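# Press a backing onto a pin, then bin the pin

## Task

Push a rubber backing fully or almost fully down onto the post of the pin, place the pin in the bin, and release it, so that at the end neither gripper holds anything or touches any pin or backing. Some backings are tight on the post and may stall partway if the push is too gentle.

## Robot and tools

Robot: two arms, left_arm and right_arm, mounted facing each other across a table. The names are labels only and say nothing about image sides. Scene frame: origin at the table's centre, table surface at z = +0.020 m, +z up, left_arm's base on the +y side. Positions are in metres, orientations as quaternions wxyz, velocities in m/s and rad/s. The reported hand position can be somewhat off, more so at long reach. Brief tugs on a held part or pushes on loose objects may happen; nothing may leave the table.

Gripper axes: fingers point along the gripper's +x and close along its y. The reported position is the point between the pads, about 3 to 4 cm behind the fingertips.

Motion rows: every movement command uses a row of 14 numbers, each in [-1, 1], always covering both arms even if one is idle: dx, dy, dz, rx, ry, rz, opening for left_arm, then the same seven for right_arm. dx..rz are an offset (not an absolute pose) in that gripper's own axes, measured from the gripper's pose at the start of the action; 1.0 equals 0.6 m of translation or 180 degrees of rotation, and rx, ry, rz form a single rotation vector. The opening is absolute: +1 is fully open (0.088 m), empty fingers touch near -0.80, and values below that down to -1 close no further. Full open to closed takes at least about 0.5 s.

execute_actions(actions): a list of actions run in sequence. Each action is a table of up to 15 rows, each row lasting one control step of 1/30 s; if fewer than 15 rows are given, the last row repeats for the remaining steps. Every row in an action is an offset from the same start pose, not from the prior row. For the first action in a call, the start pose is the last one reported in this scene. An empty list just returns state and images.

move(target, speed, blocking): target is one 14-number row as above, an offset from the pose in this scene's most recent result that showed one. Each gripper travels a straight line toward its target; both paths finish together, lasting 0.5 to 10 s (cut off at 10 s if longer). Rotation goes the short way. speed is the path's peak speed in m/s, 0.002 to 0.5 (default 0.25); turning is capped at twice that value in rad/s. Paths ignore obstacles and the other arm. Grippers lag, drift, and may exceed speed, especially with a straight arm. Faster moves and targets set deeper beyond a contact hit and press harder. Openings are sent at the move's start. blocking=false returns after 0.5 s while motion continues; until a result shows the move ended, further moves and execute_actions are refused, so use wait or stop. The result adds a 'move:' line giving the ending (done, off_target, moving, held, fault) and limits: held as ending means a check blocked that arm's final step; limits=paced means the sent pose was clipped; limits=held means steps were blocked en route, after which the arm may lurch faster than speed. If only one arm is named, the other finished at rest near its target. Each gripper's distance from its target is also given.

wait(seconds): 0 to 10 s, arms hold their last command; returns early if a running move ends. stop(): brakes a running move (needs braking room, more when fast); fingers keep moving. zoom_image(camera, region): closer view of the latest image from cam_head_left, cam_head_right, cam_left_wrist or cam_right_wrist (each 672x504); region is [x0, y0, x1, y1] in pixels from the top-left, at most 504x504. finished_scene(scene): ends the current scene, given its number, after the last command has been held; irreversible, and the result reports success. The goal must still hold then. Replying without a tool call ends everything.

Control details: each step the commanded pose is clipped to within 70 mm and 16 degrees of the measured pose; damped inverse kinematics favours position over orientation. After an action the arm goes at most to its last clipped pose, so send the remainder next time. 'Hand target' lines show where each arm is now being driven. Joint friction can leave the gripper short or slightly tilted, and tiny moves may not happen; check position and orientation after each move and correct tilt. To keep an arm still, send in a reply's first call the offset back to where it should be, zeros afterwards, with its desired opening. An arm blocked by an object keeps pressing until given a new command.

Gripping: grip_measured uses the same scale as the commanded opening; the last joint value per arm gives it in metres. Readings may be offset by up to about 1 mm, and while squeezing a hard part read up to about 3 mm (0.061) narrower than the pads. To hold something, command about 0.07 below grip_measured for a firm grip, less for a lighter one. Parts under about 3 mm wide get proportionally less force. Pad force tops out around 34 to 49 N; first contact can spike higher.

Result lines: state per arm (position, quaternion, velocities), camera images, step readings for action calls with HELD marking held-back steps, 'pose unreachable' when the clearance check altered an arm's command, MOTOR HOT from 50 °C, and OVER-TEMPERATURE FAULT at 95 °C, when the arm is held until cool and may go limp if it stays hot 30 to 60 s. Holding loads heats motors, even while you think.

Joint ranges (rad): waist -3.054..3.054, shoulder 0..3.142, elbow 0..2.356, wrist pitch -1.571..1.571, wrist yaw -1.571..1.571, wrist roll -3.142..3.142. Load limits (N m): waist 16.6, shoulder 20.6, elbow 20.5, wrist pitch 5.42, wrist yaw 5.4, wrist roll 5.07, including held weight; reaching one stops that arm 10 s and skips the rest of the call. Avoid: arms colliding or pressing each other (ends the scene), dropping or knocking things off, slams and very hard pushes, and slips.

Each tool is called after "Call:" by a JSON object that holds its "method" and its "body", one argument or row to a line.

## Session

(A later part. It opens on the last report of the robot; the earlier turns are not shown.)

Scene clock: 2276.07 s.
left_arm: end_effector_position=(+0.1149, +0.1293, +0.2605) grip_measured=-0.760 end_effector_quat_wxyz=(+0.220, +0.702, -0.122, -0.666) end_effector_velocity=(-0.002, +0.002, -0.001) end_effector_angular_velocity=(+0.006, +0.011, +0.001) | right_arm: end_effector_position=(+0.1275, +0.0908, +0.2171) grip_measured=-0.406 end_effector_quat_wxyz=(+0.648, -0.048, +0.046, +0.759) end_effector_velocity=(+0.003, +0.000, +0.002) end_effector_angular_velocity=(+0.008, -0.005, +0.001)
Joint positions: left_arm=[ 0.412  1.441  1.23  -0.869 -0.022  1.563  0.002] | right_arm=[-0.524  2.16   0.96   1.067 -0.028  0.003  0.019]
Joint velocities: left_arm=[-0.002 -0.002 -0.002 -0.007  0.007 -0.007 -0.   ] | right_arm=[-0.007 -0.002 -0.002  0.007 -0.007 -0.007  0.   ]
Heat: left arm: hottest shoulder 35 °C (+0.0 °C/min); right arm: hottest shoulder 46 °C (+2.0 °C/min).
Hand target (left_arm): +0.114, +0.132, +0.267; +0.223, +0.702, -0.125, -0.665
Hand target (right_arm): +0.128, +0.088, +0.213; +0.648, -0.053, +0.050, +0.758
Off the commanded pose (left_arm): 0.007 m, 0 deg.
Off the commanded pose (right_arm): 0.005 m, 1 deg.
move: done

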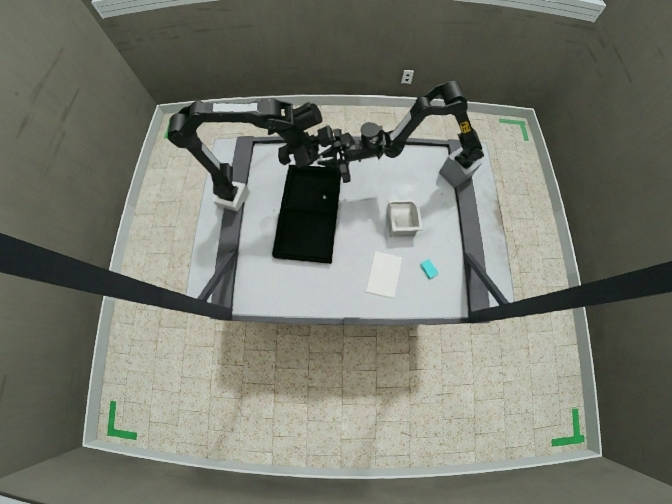

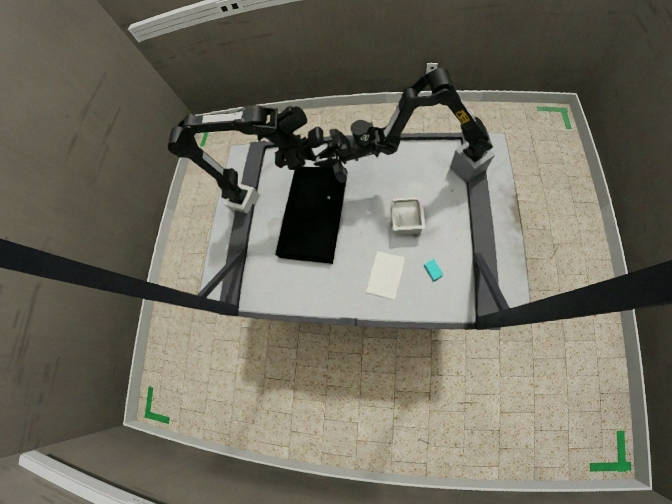

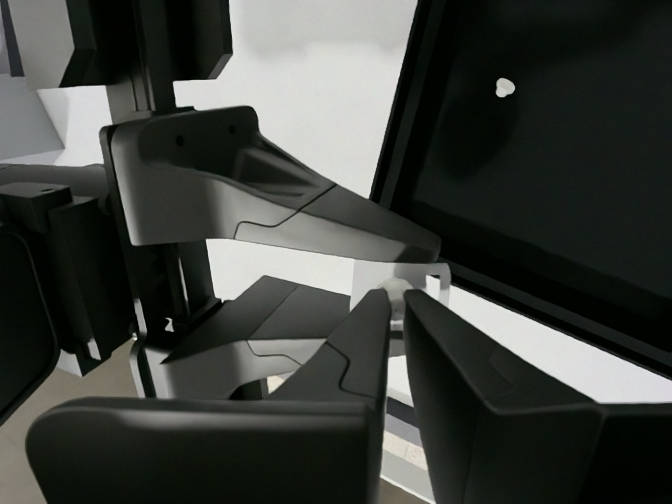

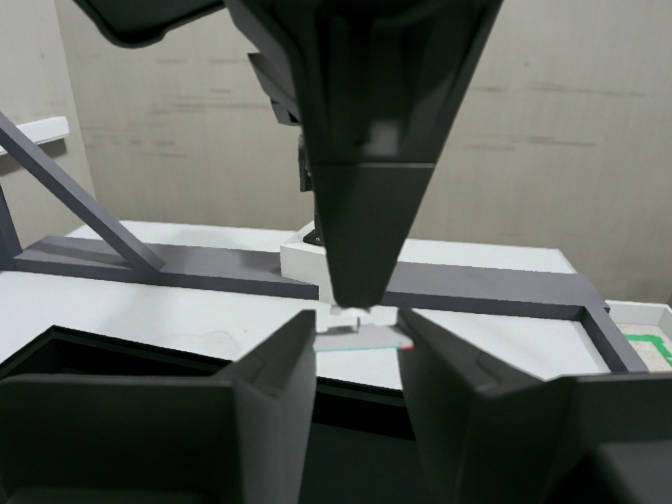

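Call:
{"method": "execute_actions", "body": {
  "actions": [
    [[-0.012,0,0,0,0,0,-0.85,-0.0032,0,-0.0077,0,0,0,-0.48],[-0.013,0,0,0,0,0,-0.85,-0.0036,0,-0.0088,0,0,0,-0.48],[-0.014,0,0,0,0,0,-0.85,-0.004,0,-0.0099,0,0,0,-0.48],[-0.015,0,0,0,0,0,-0.85,-0.0044,0,-0.011,0,0,0,-0.48],[-0.016,0,0,0,0,0,-0.85,-0.0048,0,-0.0121,0,0,0,-0.48],[-0.017,0,0,0,0,0,-0.85,-0.0052,0,-0.0132,0,0,0,-0.48],[-0.018,0,0,0,0,0,-0.85,-0.0056,0,-0.0143,0,0,0,-0.48],[-0.019,0,0,0,0,0,-0.85,-0.006,0,-0.0154,0,0,0,-0.48],[-0.020,0,0,0,0,0,-0.85,-0.0064,0,-0.0165,0,0,0,-0.48],[-0.021,0,0,0,0,0,-0.85,-0.0068,0,-0.0176,0,0,0,-0.48],[-0.022,0,0,0,0,0,-0.85,-0.0072,0,-0.0187,0,0,0,-0.48],[-0.023,0,0,0,0,0,-0.85,-0.0076,0,-0.0198,0,0,0,-0.48],[-0.024,0,0,0,0,0,-0.85,-0.008,0,-0.0209,0,0,0,-0.48],[-0.025,0,0,0,0,0,-0.85,-0.0084,0,-0.022,0,0,0,-0.48],[-0.025,0,0,0,0,0,-0.85,-0.0084,0,-0.023,0,0,0,-0.48]]
  ]
}}

Call:
{"method": "wait", "body": {
  "seconds": 0.5
}}

Call:
{"method": "zoom_image", "body": {
  "camera": "cam_right_wrist",
  "region": [290, 250, 430, 380]
}}

Scene clock: 2298.63 s.
left_arm: end_effector_position=(+0.1148, +0.1301, +0.2687) grip_measured=-0.760 end_effector_quat_wxyz=(+0.221, +0.702, -0.124, -0.666) end_effector_velocity=(-0.000, +0.003, +0.007) end_effector_angular_velocity=(+0.007, -0.002, +0.007) | right_arm: end_effector_position=(+0.1275, +0.0907, +0.2239) grip_measured=-0.406 end_effector_quat_wxyz=(+0.649, -0.032, +0.031, +0.760) end_effector_velocity=(+0.003, -0.001, -0.001) end_effector_angular_velocity=(+0.042, -0.002, -0.009)
Joint positions: left_arm=[ 0.412  1.437  1.258 -0.897 -0.022  1.563  0.002] | right_arm=[-0.524  2.167  0.954  1.124 -0.028  0.003  0.019]
Joint velocities: left_arm=[-0.002 -0.002  0.027 -0.037 -0.007 -0.007 -0.   ] | right_arm=[-0.002  0.027 -0.012  0.081  0.007 -0.007  0.   ]
Heat: left arm: hottest shoulder 36 °C (+1.0 °C/min); right arm: hottest shoulder 47 °C (+3.0 °C/min).
Hand target (left_arm): +0.114, +0.136, +0.274; +0.220, +0.702, -0.122, -0.666
Hand target (right_arm): +0.128, +0.084, +0.204; +0.648, -0.049, +0.046, +0.759
Off the commanded pose (left_arm): 0.008 m, 0 deg.
Off the commanded pose (right_arm): 0.021 m, 3 deg.
Step readings (end_effector_position):
0: left_arm (+0.1149, +0.1293, +0.2606) | right_arm (+0.1275, +0.0908, +0.2171)
1: left_arm (+0.1149, +0.1294, +0.2608) | right_arm (+0.1275, +0.0909, +0.2176)
2: left_arm (+0.1149, +0.1294, +0.2614) | right_arm (+0.1274, +0.0910, +0.2189)
4: left_arm (+0.1148, +0.1297, +0.2630) | right_arm (+0.1274, +0.0912, +0.2207)
8: left_arm (+0.1148, +0.1300, +0.2660) | right_arm (+0.1274, +0.0912, +0.2229)
15: end_effector_position above

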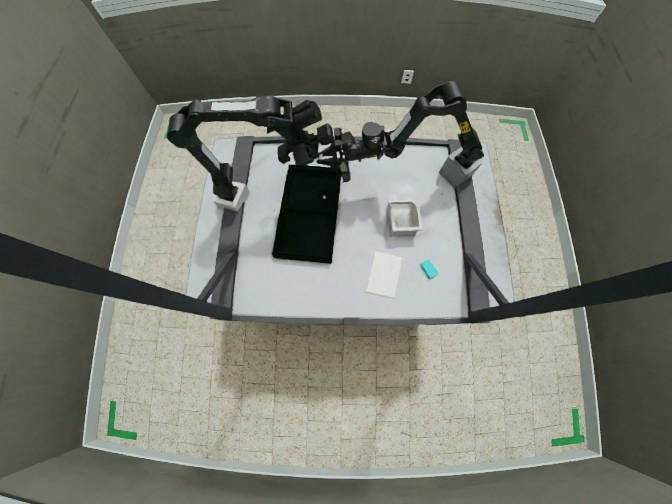

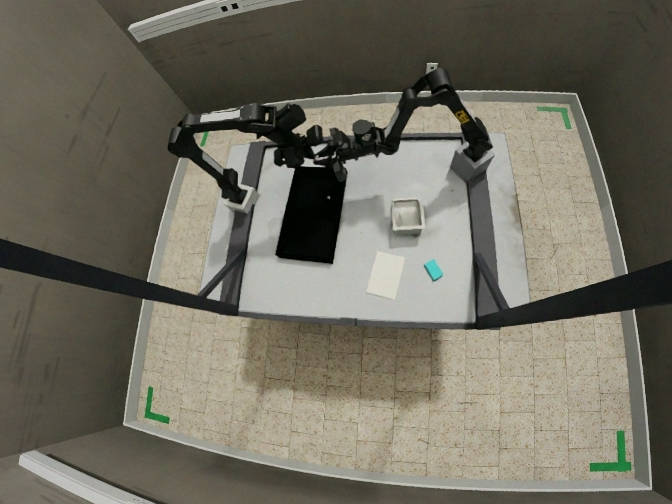

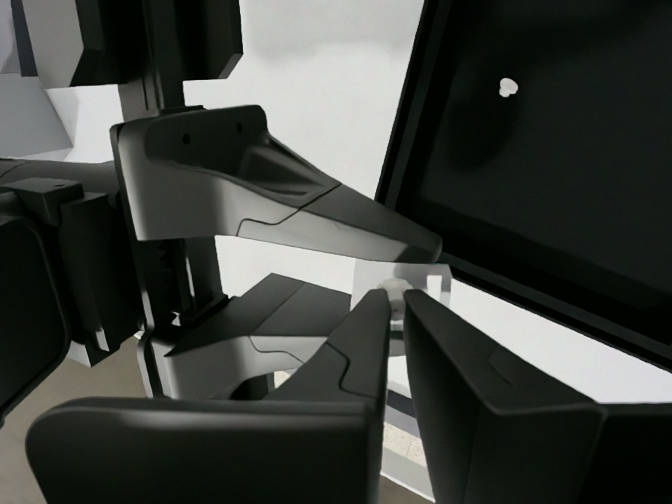

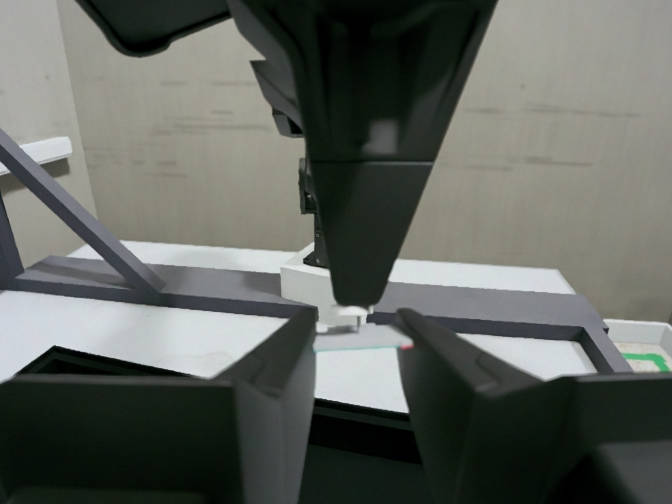

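Scene clock: 2299.13 s.
left_arm: end_effector_position=(+0.1148, +0.1303, +0.2695) grip_measured=-0.760 end_effector_quat_wxyz=(+0.221, +0.702, -0.124, -0.666) end_effector_velocity=(+0.000, +0.001, +0.001) end_effector_angular_velocity=(+0.003, -0.003, +0.007) | right_arm: end_effector_position=(+0.1275, +0.0906, +0.2241) grip_measured=-0.406 end_effector_quat_wxyz=(+0.649, -0.030, +0.030, +0.760) end_effector_velocity=(+0.001, -0.002, -0.005) end_effector_angular_velocity=(-0.016, -0.008, +0.015)
Joint positions: left_arm=[ 0.412  1.437  1.26  -0.9   -0.022  1.563  0.002] | right_arm=[-0.524  2.169  0.953  1.131 -0.028  0.003  0.019]
Joint velocities: left_arm=[-0.002 -0.002  0.002 -0.007 -0.007 -0.007  0.   ] | right_arm=[-0.007  0.002 -0.007 -0.007 -0.022 -0.007 -0.   ]
Heat: left arm: hottest shoulder 36 °C (+1.0 °C/min); right arm: hottest shoulder 47 °C (+3.0 °C/min).
Hand target (left_arm): +0.114, +0.136, +0.274; +0.220, +0.702, -0.123, -0.666
Hand target (right_arm): +0.128, +0.084, +0.204; +0.648, -0.049, +0.046, +0.759
Off the commanded pose (left_arm): 0.007 m, 0 deg.
Off the commanded pose (right_arm): 0.021 m, 3 deg.
wait: 0.50 s; at rest by 0.17 s

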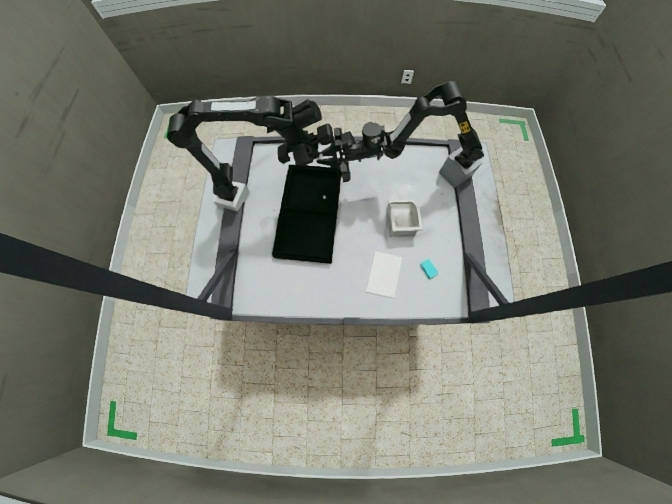

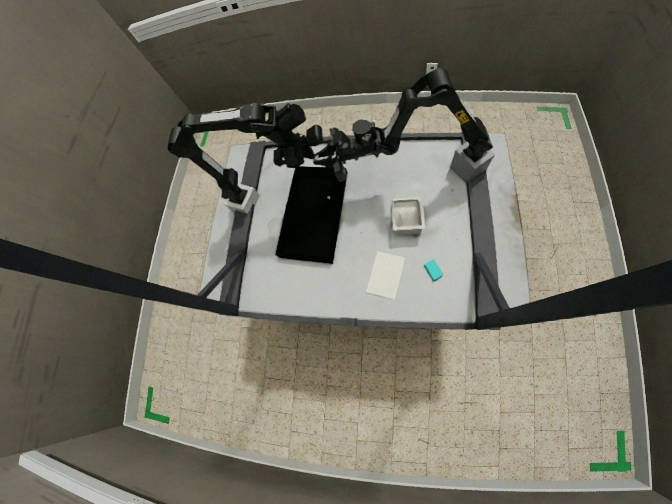

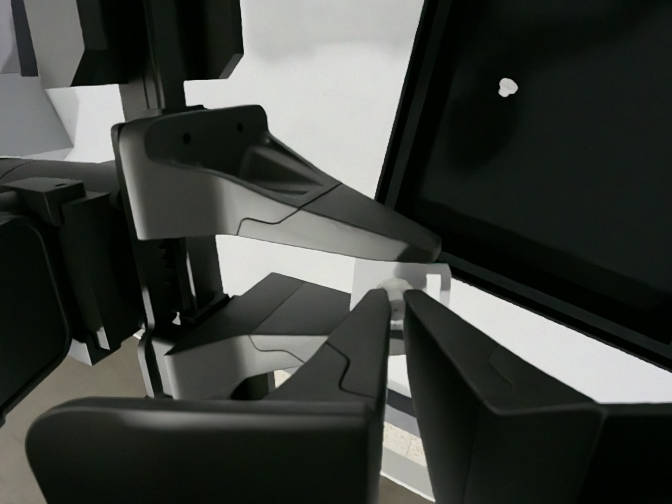

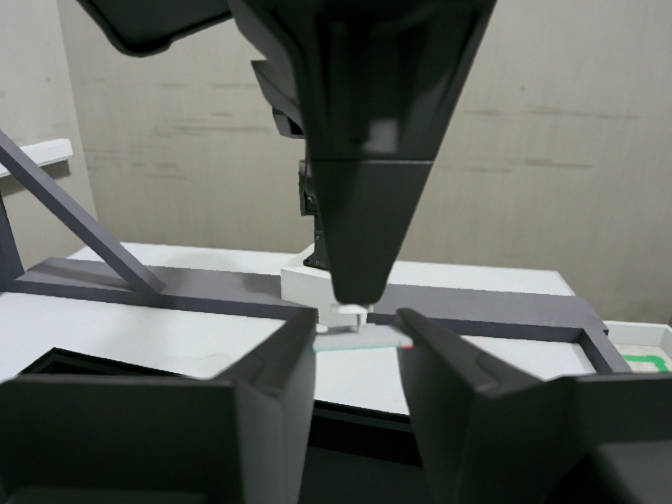

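Region (290, 250, 430, 380) of cam_right_wrist's 672x504 image, scaled by 3.600, with more detail than that image has; it fills the top 468 rows of this view, and the rest is white.

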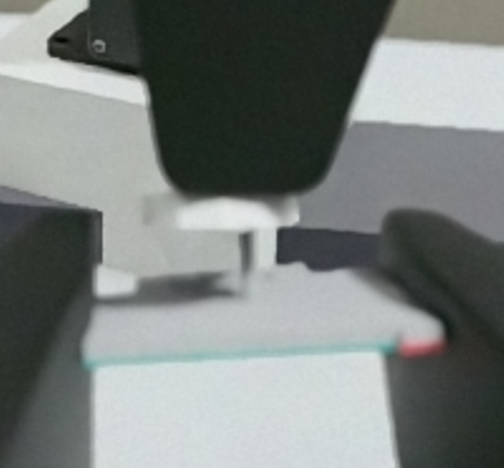

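Call:
{"method": "execute_actions", "body": {
  "actions": [
    [[-0.012,-0.004,0,0,0,0,-0.85,-0.008,0,-0.0335,0,0.015,0,-0.48],[-0.012,-0.004,0,0,0,0,-0.85,-0.008,0,-0.0348,0,0.0161,0,-0.48],[-0.012,-0.004,0,0,0,0,-0.85,-0.008,0,-0.0361,0,0.0173,0,-0.48],[-0.012,-0.004,0,0,0,0,-0.85,-0.008,0,-0.0374,0,0.0184,0,-0.48],[-0.012,-0.004,0,0,0,0,-0.85,-0.008,0,-0.0386,0,0.0196,0,-0.48],[-0.012,-0.004,0,0,0,0,-0.85,-0.008,0,-0.0399,0,0.0207,0,-0.48],[-0.012,-0.004,0,0,0,0,-0.85,-0.008,0,-0.0412,0,0.0219,0,-0.48],[-0.012,-0.004,0,0,0,0,-0.85,-0.008,0,-0.0425,0,0.023,0,-0.48],[-0.012,-0.004,0,0,0,0,-0.85,-0.008,0,-0.0438,0,0.0241,0,-0.48],[-0.012,-0.004,0,0,0,0,-0.85,-0.008,0,-0.0451,0,0.0253,0,-0.48],[-0.012,-0.004,0,0,0,0,-0.85,-0.008,0,-0.0464,0,0.0264,0,-0.48],[-0.012,-0.004,0,0,0,0,-0.85,-0.008,0,-0.0476,0,0.0276,0,-0.48],[-0.012,-0.004,0,0,0,0,-0.85,-0.008,0,-0.0489,0,0.0287,0,-0.48],[-0.012,-0.004,0,0,0,0,-0.85,-0.008,0,-0.0502,0,0.0299,0,-0.48],[-0.012,-0.004,0,0,0,0,-0.85,-0.008,0,-0.0515,0,0.031,0,-0.48]]
  ]
}}

Call:
{"method": "wait", "body": {
  "seconds": 0.5
}}

Call:
{"method": "zoom_image", "body": {
  "camera": "cam_right_wrist",
  "region": [290, 250, 430, 380]
}}

Scene clock: 2351.73 s.
left_arm: end_effector_position=(+0.1147, +0.1306, +0.2695) grip_measured=-0.761 end_effector_quat_wxyz=(+0.220, +0.702, -0.123, -0.666) end_effector_velocity=(-0.001, +0.007, -0.001) end_effector_angular_velocity=(+0.027, +0.000, +0.007) | right_arm: end_effector_position=(+0.1275, +0.0908, +0.2204) grip_measured=-0.406 end_effector_quat_wxyz=(+0.649, -0.037, +0.036, +0.759) end_effector_velocity=(-0.000, +0.003, -0.012) end_effector_angular_velocity=(-0.069, -0.016, +0.006)
Joint positions: left_arm=[ 0.412  1.437  1.261 -0.903 -0.022  1.563  0.002] | right_arm=[-0.524  2.169  0.956  1.11  -0.028  0.003  0.019]
Joint velocities: left_arm=[-0.002 -0.007  0.002 -0.037 -0.007 -0.007  0.   ] | right_arm=[-0.002 -0.002  0.022 -0.095 -0.007 -0.007 -0.   ]
Heat: left arm: hottest shoulder 38 °C (+2.0 °C/min); right arm: hottest shoulder 43 °C (-4.0 °C/min).
Hand target (left_arm): +0.114, +0.136, +0.275; +0.221, +0.702, -0.124, -0.666
Hand target (right_arm): +0.129, +0.083, +0.194; +0.647, -0.067, +0.061, +0.757
Off the commanded pose (left_arm): 0.007 m, 0 deg.
Off the commanded pose (right_arm): 0.028 m, 4 deg.
Step readings (end_effector_position):
0: left_arm (+0.1148, +0.1303, +0.2695) | right_arm (+0.1275, +0.0906, +0.2241)
1: left_arm (+0.1148, +0.1303, +0.2694) | right_arm (+0.1275, +0.0906, +0.2242)
2: left_arm (+0.1148, +0.1303, +0.2696) | right_arm (+0.1275, +0.0906, +0.2243)
4: left_arm (+0.1148, +0.1303, +0.2696) | right_arm (+0.1275, +0.0906, +0.2243)
8: left_arm (+0.1148, +0.1303, +0.2697) | right_arm (+0.1275, +0.0905, +0.2230)
15: end_effector_position above

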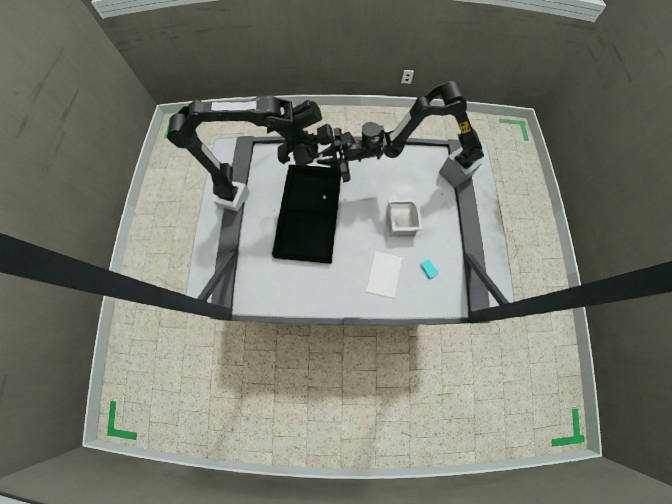

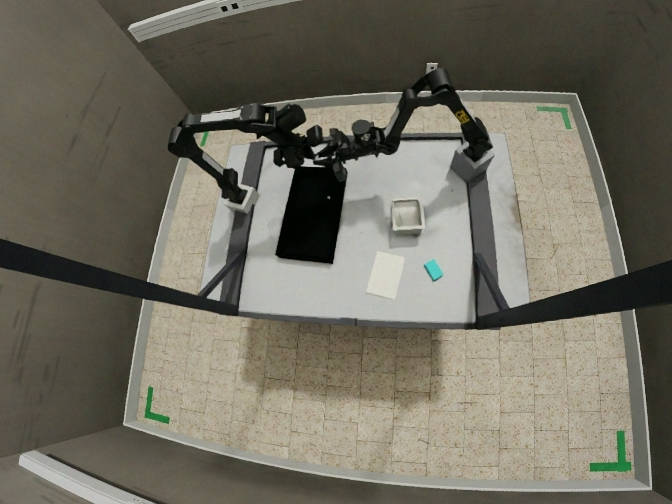

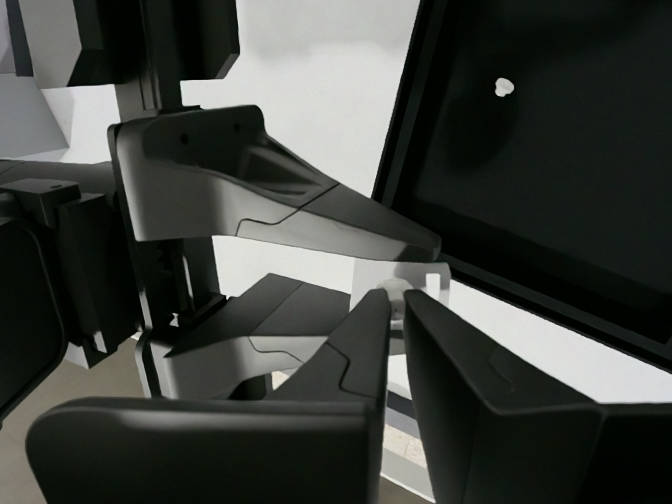

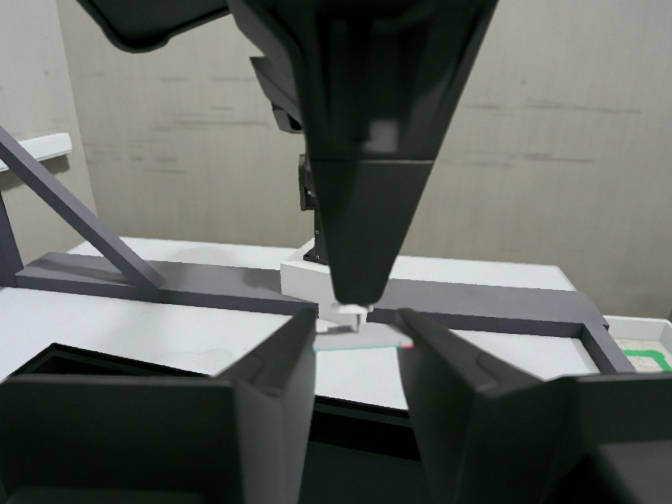

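Scene clock: 2352.23 s.
left_arm: end_effector_position=(+0.1147, +0.1310, +0.2693) grip_measured=-0.761 end_effector_quat_wxyz=(+0.220, +0.702, -0.122, -0.666) end_effector_velocity=(-0.002, +0.003, -0.003) end_effector_angular_velocity=(+0.011, +0.011, +0.001) | right_arm: end_effector_position=(+0.1274, +0.0913, +0.2198) grip_measured=-0.406 end_effector_quat_wxyz=(+0.649, -0.039, +0.037, +0.759) end_effector_velocity=(+0.000, -0.000, -0.001) end_effector_angular_velocity=(+0.003, -0.006, +0.006)
Joint positions: left_arm=[ 0.412  1.437  1.261 -0.905 -0.022  1.563  0.002] | right_arm=[-0.524  2.169  0.959  1.102 -0.028  0.003  0.019]
Joint velocities: left_arm=[-0.002 -0.002 -0.007 -0.007  0.007 -0.007 -0.   ] | right_arm=[-0.002  0.002 -0.002  0.007 -0.007 -0.007 -0.   ]
Heat: left arm: hottest shoulder 38 °C (+2.0 °C/min); right arm: hottest shoulder 43 °C (-4.0 °C/min).
Hand target (left_arm): +0.114, +0.136, +0.275; +0.221, +0.702, -0.124, -0.666
Hand target (right_arm): +0.129, +0.083, +0.194; +0.647, -0.067, +0.061, +0.757
Off the commanded pose (left_arm): 0.007 m, 0 deg.
Off the commanded pose (right_arm): 0.027 m, 4 deg.
wait: 0.50 s; at rest by 0.17 s

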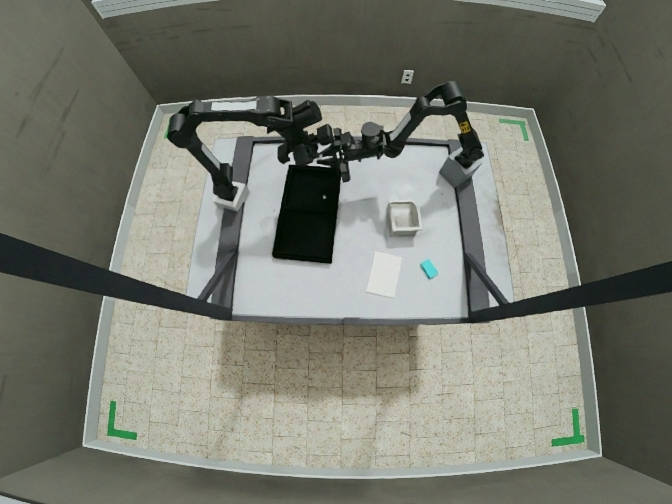

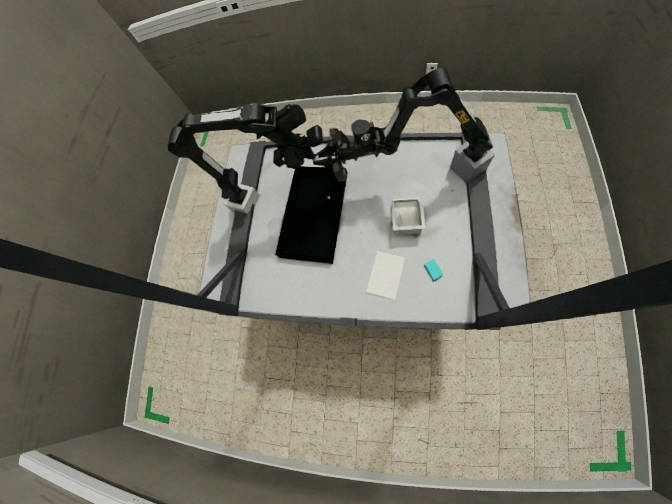

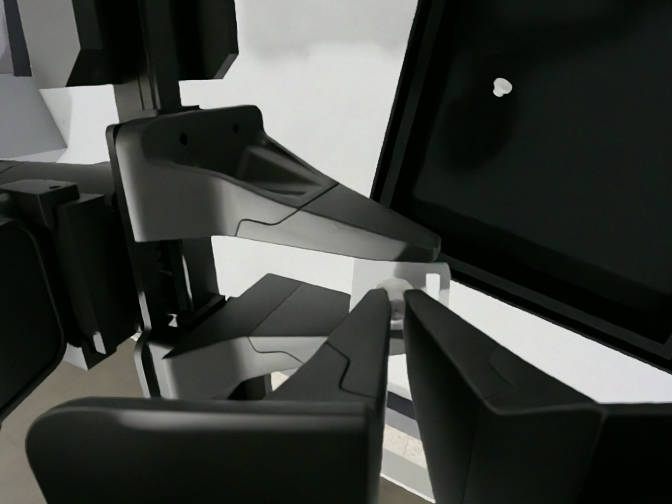

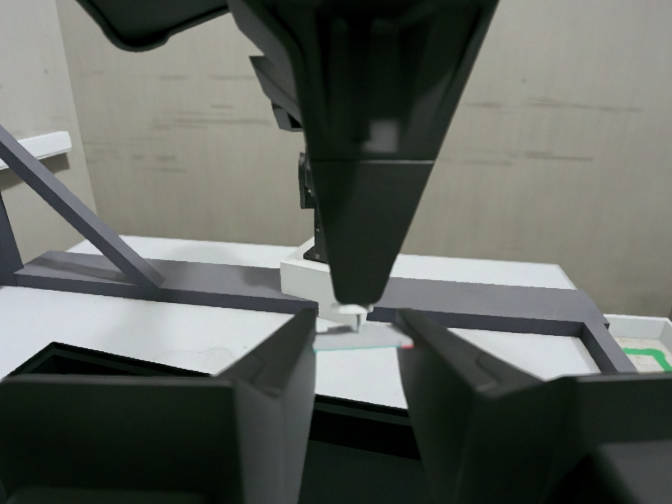

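Region (290, 250, 430, 380) of cam_right_wrist's 672x504 image, scaled by 3.600, with more detail than that image has; it fills the top 468 rows of this view, and the rest is white.

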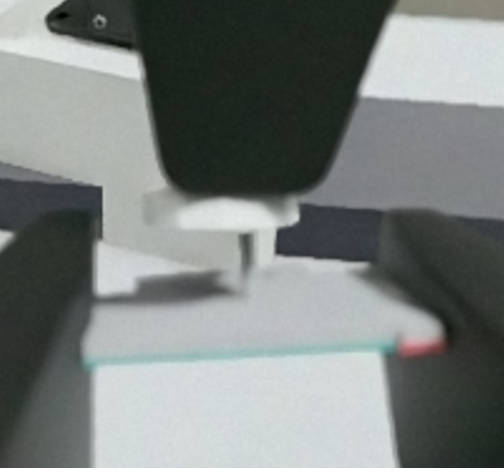

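Call:
{"method": "execute_actions", "body": {
  "actions": [
    [[-0.012,-0.003,0,0,0,0,-0.85,-0.009,0,-0.0445,0,0.0235,0,-0.48],[-0.0125,-0.003,0,0,0,0,-0.85,-0.0094,0,-0.0475,0,0.0252,0,-0.48],[-0.013,-0.003,0,0,0,0,-0.85,-0.0098,0,-0.0505,0,0.0269,0,-0.48],[-0.0135,-0.003,0,0,0,0,-0.85,-0.0102,0,-0.0535,0,0.0286,0,-0.48],[-0.014,-0.003,0,0,0,0,-0.85,-0.0106,0,-0.0565,0,0.0303,0,-0.48],[-0.0145,-0.003,0,0,0,0,-0.85,-0.011,0,-0.0595,0,0.032,0,-0.48],[-0.015,-0.003,0,0,0,0,-0.85,-0.0114,0,-0.0625,0,0.0337,0,-0.48],[-0.0155,-0.003,0,0,0,0,-0.85,-0.0118,0,-0.0655,0,0.0354,0,-0.48],[-0.016,-0.003,0,0,0,0,-0.85,-0.0122,0,-0.0685,0,0.0371,0,-0.48],[-0.0165,-0.003,0,0,0,0,-0.85,-0.0126,0,-0.0715,0,0.0388,0,-0.48],[-0.017,-0.003,0,0,0,0,-0.85,-0.013,0,-0.0745,0,0.0405,0,-0.48],[-0.0175,-0.003,0,0,0,0,-0.85,-0.0134,0,-0.0775,0,0.0422,0,-0.48],[-0.018,-0.003,0,0,0,0,-0.85,-0.0138,0,-0.0805,0,0.0439,0,-0.48],[-0.0185,-0.003,0,0,0,0,-0.85,-0.0142,0,-0.0835,0,0.0456,0,-0.48],[-0.019,-0.003,0,0,0,0,-0.85,-0.0146,0,-0.0865,0,0.0473,0,-0.48]]
  ]
}}

Call:
{"method": "wait", "body": {
  "seconds": 0.5
}}

Call:
{"method": "zoom_image", "body": {
  "camera": "cam_right_wrist",
  "region": [290, 250, 430, 380]
}}

Scene clock: 2431.30 s.
left_arm: end_effector_position=(+0.1132, +0.1388, +0.2706) grip_measured=-0.761 end_effector_quat_wxyz=(+0.212, +0.703, -0.116, -0.669) end_effector_velocity=(-0.000, +0.003, +0.004) end_effector_angular_velocity=(-0.007, -0.004, +0.007) | right_arm: end_effector_position=(+0.1305, +0.0794, +0.1785) grip_measured=-0.476 end_effector_quat_wxyz=(+0.647, -0.086, +0.079, +0.754) end_effector_velocity=(+0.003, -0.023, -0.093) end_effector_angular_velocity=(-0.229, -0.035, +0.006)
Joint positions: left_arm=[ 0.411  1.422  1.263 -0.941 -0.021  1.563  0.002] | right_arm=[-0.526  2.202  0.923  1.045 -0.025  0.003  0.016]
Joint velocities: left_arm=[-0.002 -0.017 -0.002 -0.007 -0.007 -0.007  0.   ] | right_arm=[-0.002  0.129 -0.051 -0.051 -0.007 -0.007 -0.002]
Heat: left arm: hottest shoulder 38 °C (+0.0 °C/min); right arm: hottest shoulder 42 °C (-1.0 °C/min).
Hand target (left_arm): +0.114, +0.138, +0.278; +0.220, +0.702, -0.122, -0.666
Hand target (right_arm): +0.129, +0.077, +0.169; +0.644, -0.095, +0.086, +0.754
Off the commanded pose (left_arm): 0.008 m, 1 deg.
Off the commanded pose (right_arm): 0.010 m, 1 deg.
Step readings (end_effector_position):
0: left_arm (+0.1147, +0.1310, +0.2693) | right_arm (+0.1274, +0.0913, +0.2198)
1: left_arm (+0.1147, +0.1311, +0.2692) | right_arm (+0.1274, +0.0913, +0.2198)
2: left_arm (+0.1146, +0.1312, +0.2691) | right_arm (+0.1274, +0.0913, +0.2196)
4: left_arm (+0.1146, +0.1314, +0.2691) | right_arm (+0.1274, +0.0913, +0.2193)
8: left_arm (+0.1145, +0.1325, +0.2685) | right_arm (+0.1276, +0.0913, +0.2180)
15: end_effector_position above

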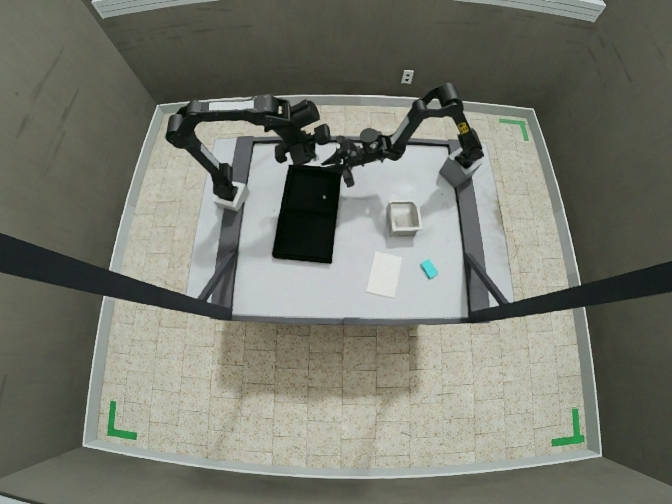

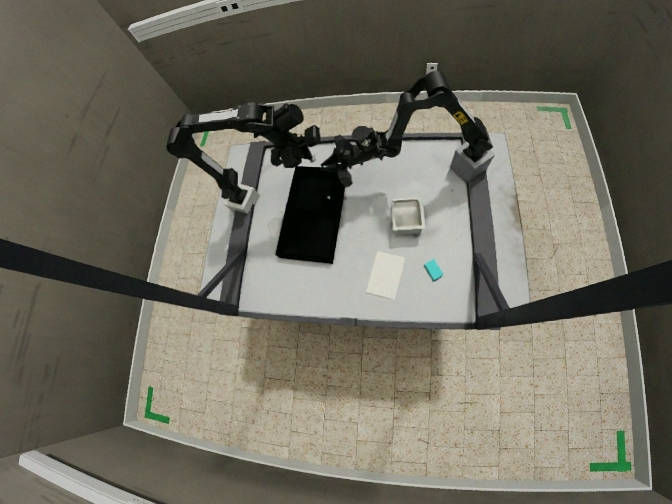

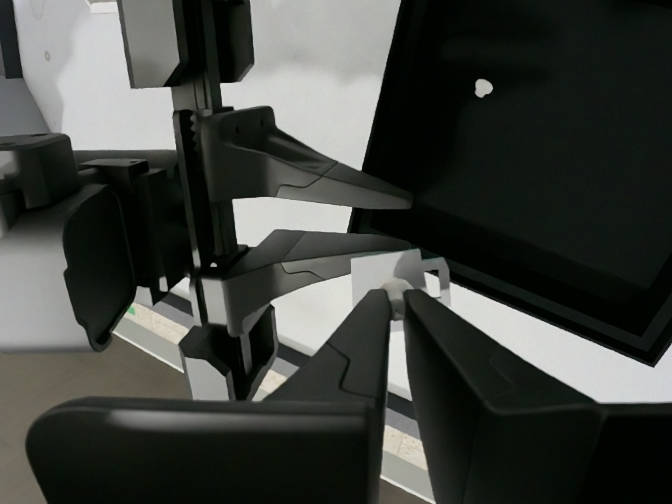

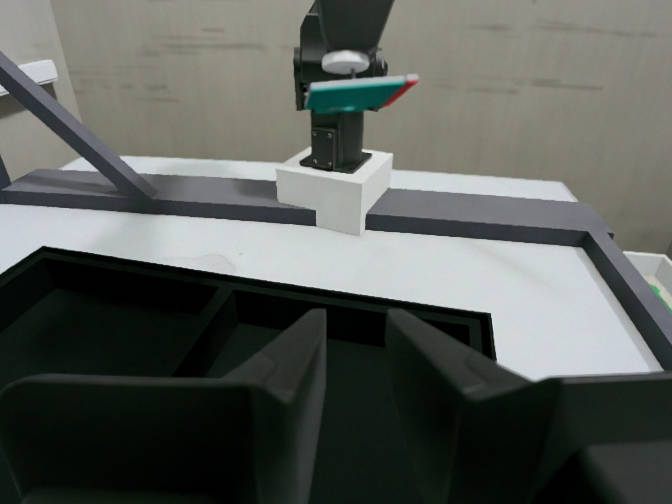

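Scene clock: 2431.80 s.
left_arm: end_effector_position=(+0.1131, +0.1393, +0.2705) grip_measured=-0.761 end_effector_quat_wxyz=(+0.212, +0.703, -0.115, -0.669) end_effector_velocity=(-0.000, +0.003, +0.001) end_effector_angular_velocity=(+0.002, +0.004, +0.020) | right_arm: end_effector_position=(+0.1306, +0.0788, +0.1757) grip_measured=-0.478 end_effector_quat_wxyz=(+0.647, -0.089, +0.082, +0.753) end_effector_velocity=(+0.000, -0.001, -0.001) end_effector_angular_velocity=(-0.004, -0.020, +0.010)
Joint positions: left_arm=[ 0.411  1.422  1.263 -0.944 -0.021  1.563  0.002] | right_arm=[-0.526  2.206  0.922  1.042 -0.025  0.002  0.016]
Joint velocities: left_arm=[-0.002 -0.007 -0.002 -0.007 -0.007 -0.022 -0.   ] | right_arm=[-0.002 -0.002 -0.002 -0.007 -0.007 -0.022 -0.   ]
Heat: left arm: hottest shoulder 38 °C (+0.0 °C/min); right arm: hottest shoulder 42 °C (-1.0 °C/min).
Hand target (left_arm): +0.114, +0.138, +0.278; +0.220, +0.702, -0.122, -0.666
Hand target (right_arm): +0.129, +0.077, +0.169; +0.644, -0.095, +0.086, +0.754
Off the commanded pose (left_arm): 0.008 m, 1 deg.
Off the commanded pose (right_arm): 0.007 m, 1 deg.
wait: 0.50 s; at rest by 0.20 s

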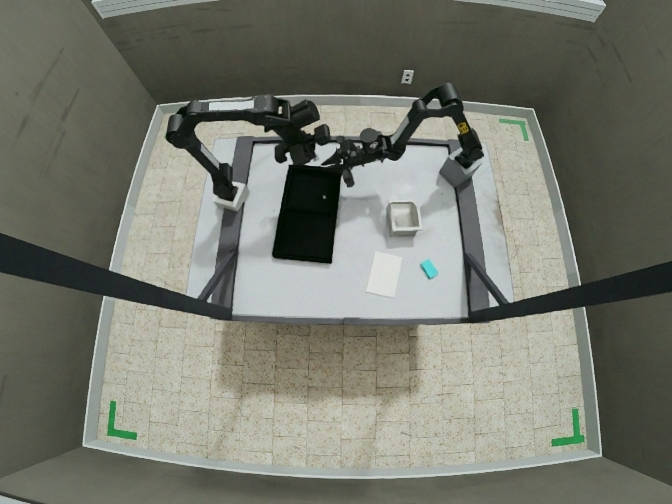

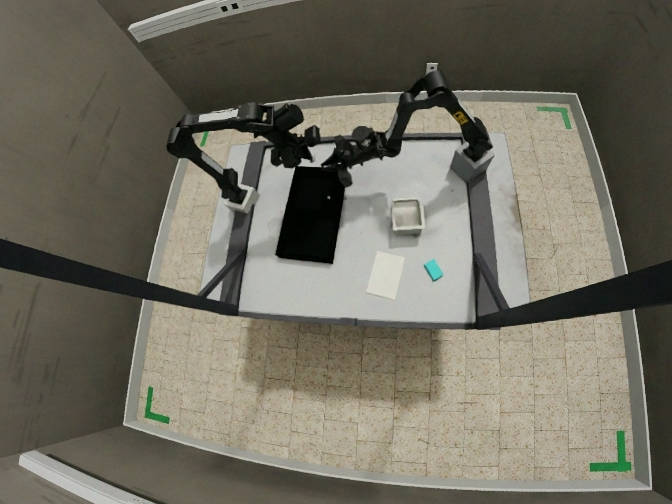

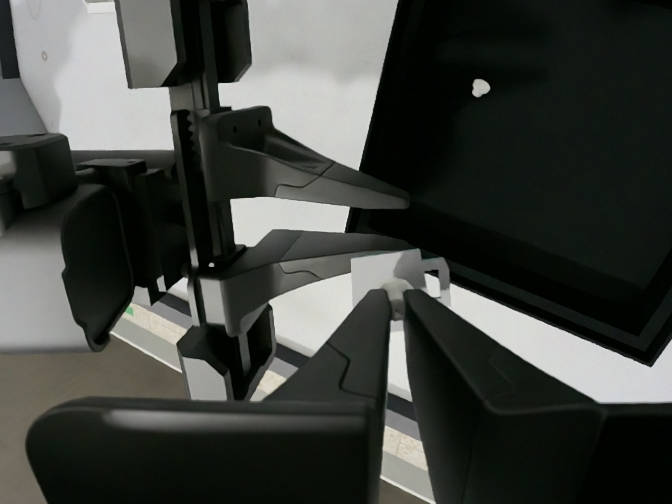

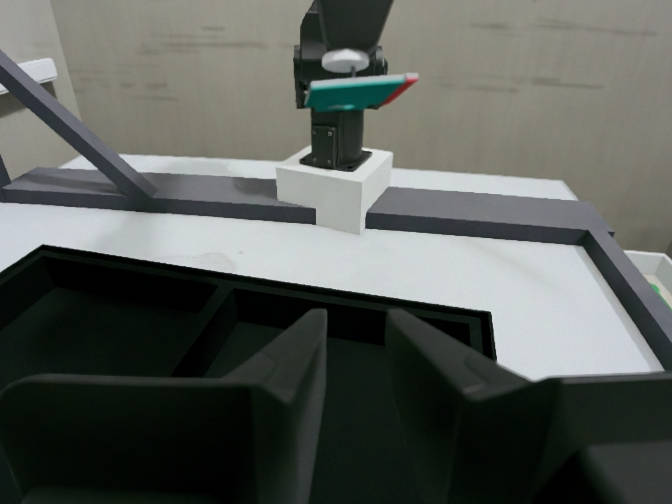

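Region (290, 250, 430, 380) of cam_right_wrist's 672x504 image, scaled by 3.600, with more detail than that image has; it fills the top 468 rows of this view, and the rest is white.

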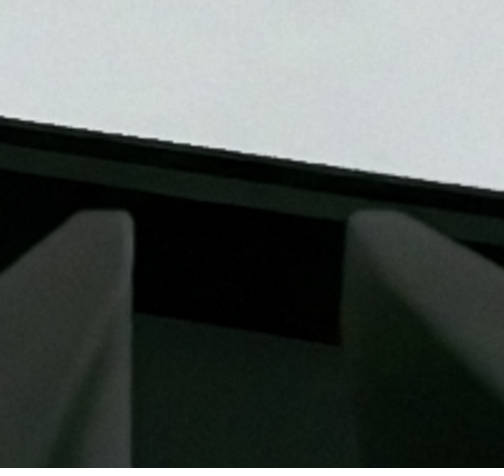

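Call:
{"method": "zoom_image", "body": {
  "camera": "cam_right_wrist",
  "region": [300, 35, 420, 115]
}}

Call:
{"method": "zoom_image", "body": {
  "camera": "cam_right_wrist",
  "region": [315, 42, 375, 82]
}}

Region (300, 35, 420, 115) of cam_right_wrist's 672x504 image, scaled by 4.200, with more detail than that image has.

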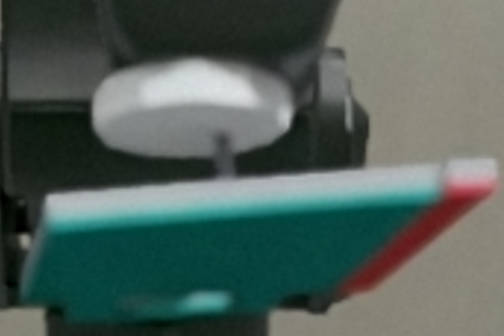

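Region (315, 42, 375, 82) of cam_right_wrist's 672x504 image, scaled by 8.400, with more detail than that image has.

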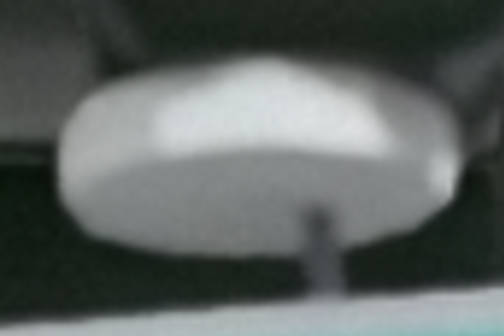

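Call:
{"method": "move", "body": {
  "target": [0.0453,0.06,0.0007,0.433,0,0,-0.85, -0.16,0,0.03,-0.4977,0.0567,0.0567,-0.48],
  "speed": 0.3
}}

Scene clock: 2554.90 s.
left_arm: end_effector_position=(+0.1183, +0.0994, +0.2591) grip_measured=-0.761 end_effector_quat_wxyz=(-0.279, +0.679, -0.507, -0.452) end_effector_velocity=(+0.002, +0.001, -0.001) end_effector_angular_velocity=(+0.009, -0.009, -0.001) | right_arm: end_effector_position=(+0.1442, -0.0071, +0.2160) grip_measured=-0.478 end_effector_quat_wxyz=(+0.328, -0.568, -0.413, +0.632) end_effector_velocity=(-0.000, +0.000, +0.002) end_effector_angular_velocity=(+0.010, -0.015, +0.014)
Joint positions: left_arm=[ 0.411  1.58   1.367 -0.9   -0.021  2.919  0.002] | right_arm=[-0.535  1.714  0.673  0.579 -0.034 -1.573  0.016]
Joint velocities: left_arm=[ 0.002  0.002  0.002 -0.007 -0.007  0.007 -0.   ] | right_arm=[-0.002 -0.002 -0.002  0.007 -0.007 -0.022  0.   ]
Heat: left arm: hottest elbow 37 °C (+1.0 °C/min); right arm: hottest shoulder 45 °C (+1.0 °C/min).
Hand target (left_arm): +0.119, +0.095, +0.262; -0.278, +0.680, -0.510, -0.448
Hand target (right_arm): +0.144, -0.010, +0.215; -0.326, +0.570, +0.413, -0.631
Off the commanded pose (left_arm): 0.005 m, 1 deg.
Off the commanded pose (right_arm): 0.002 m, 0 deg.
move: done

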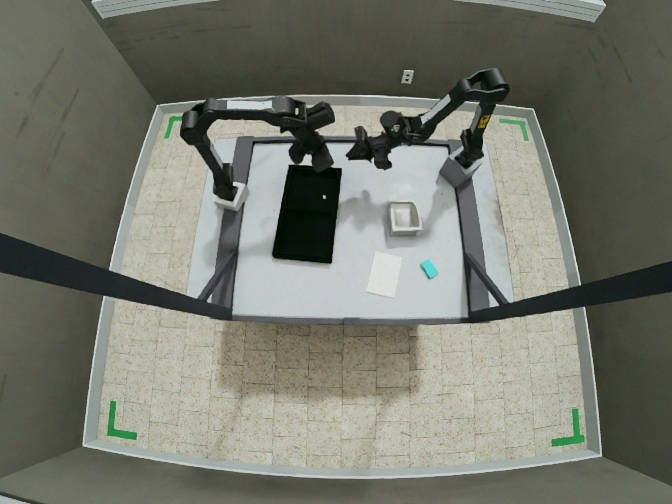

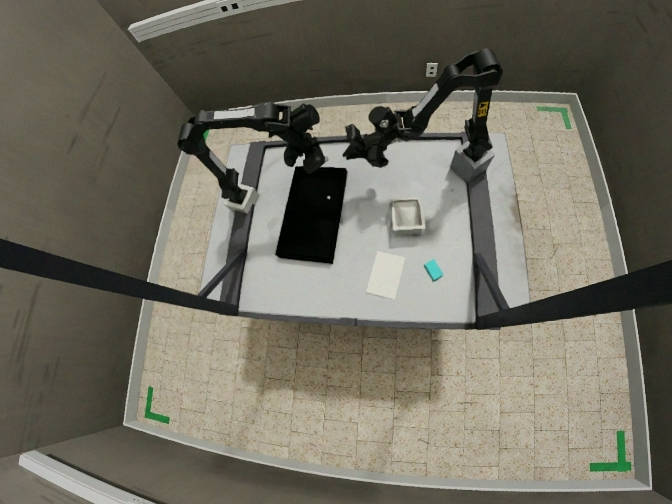

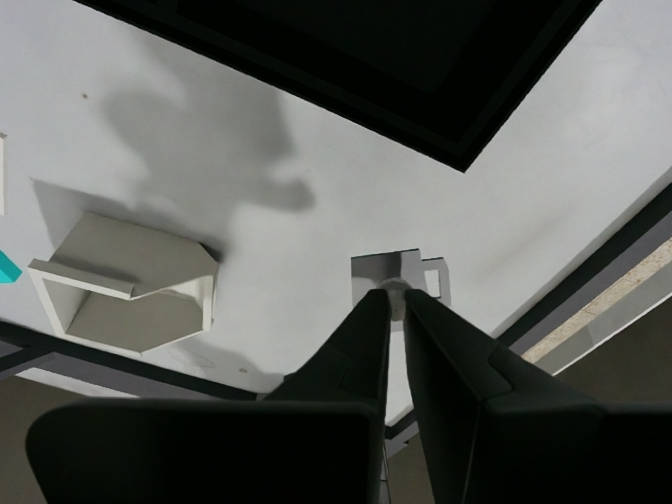

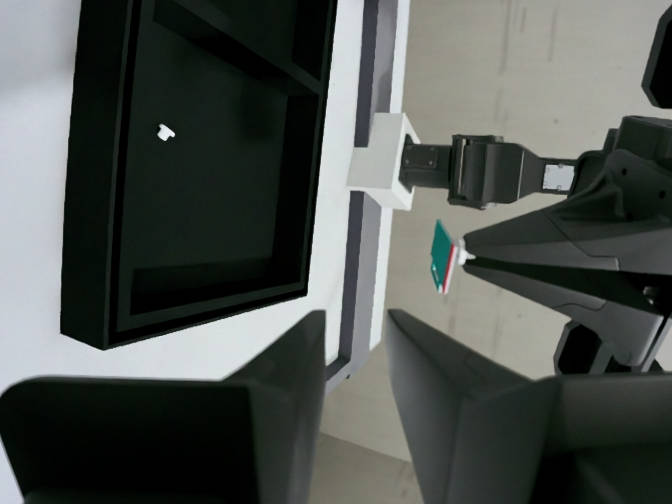

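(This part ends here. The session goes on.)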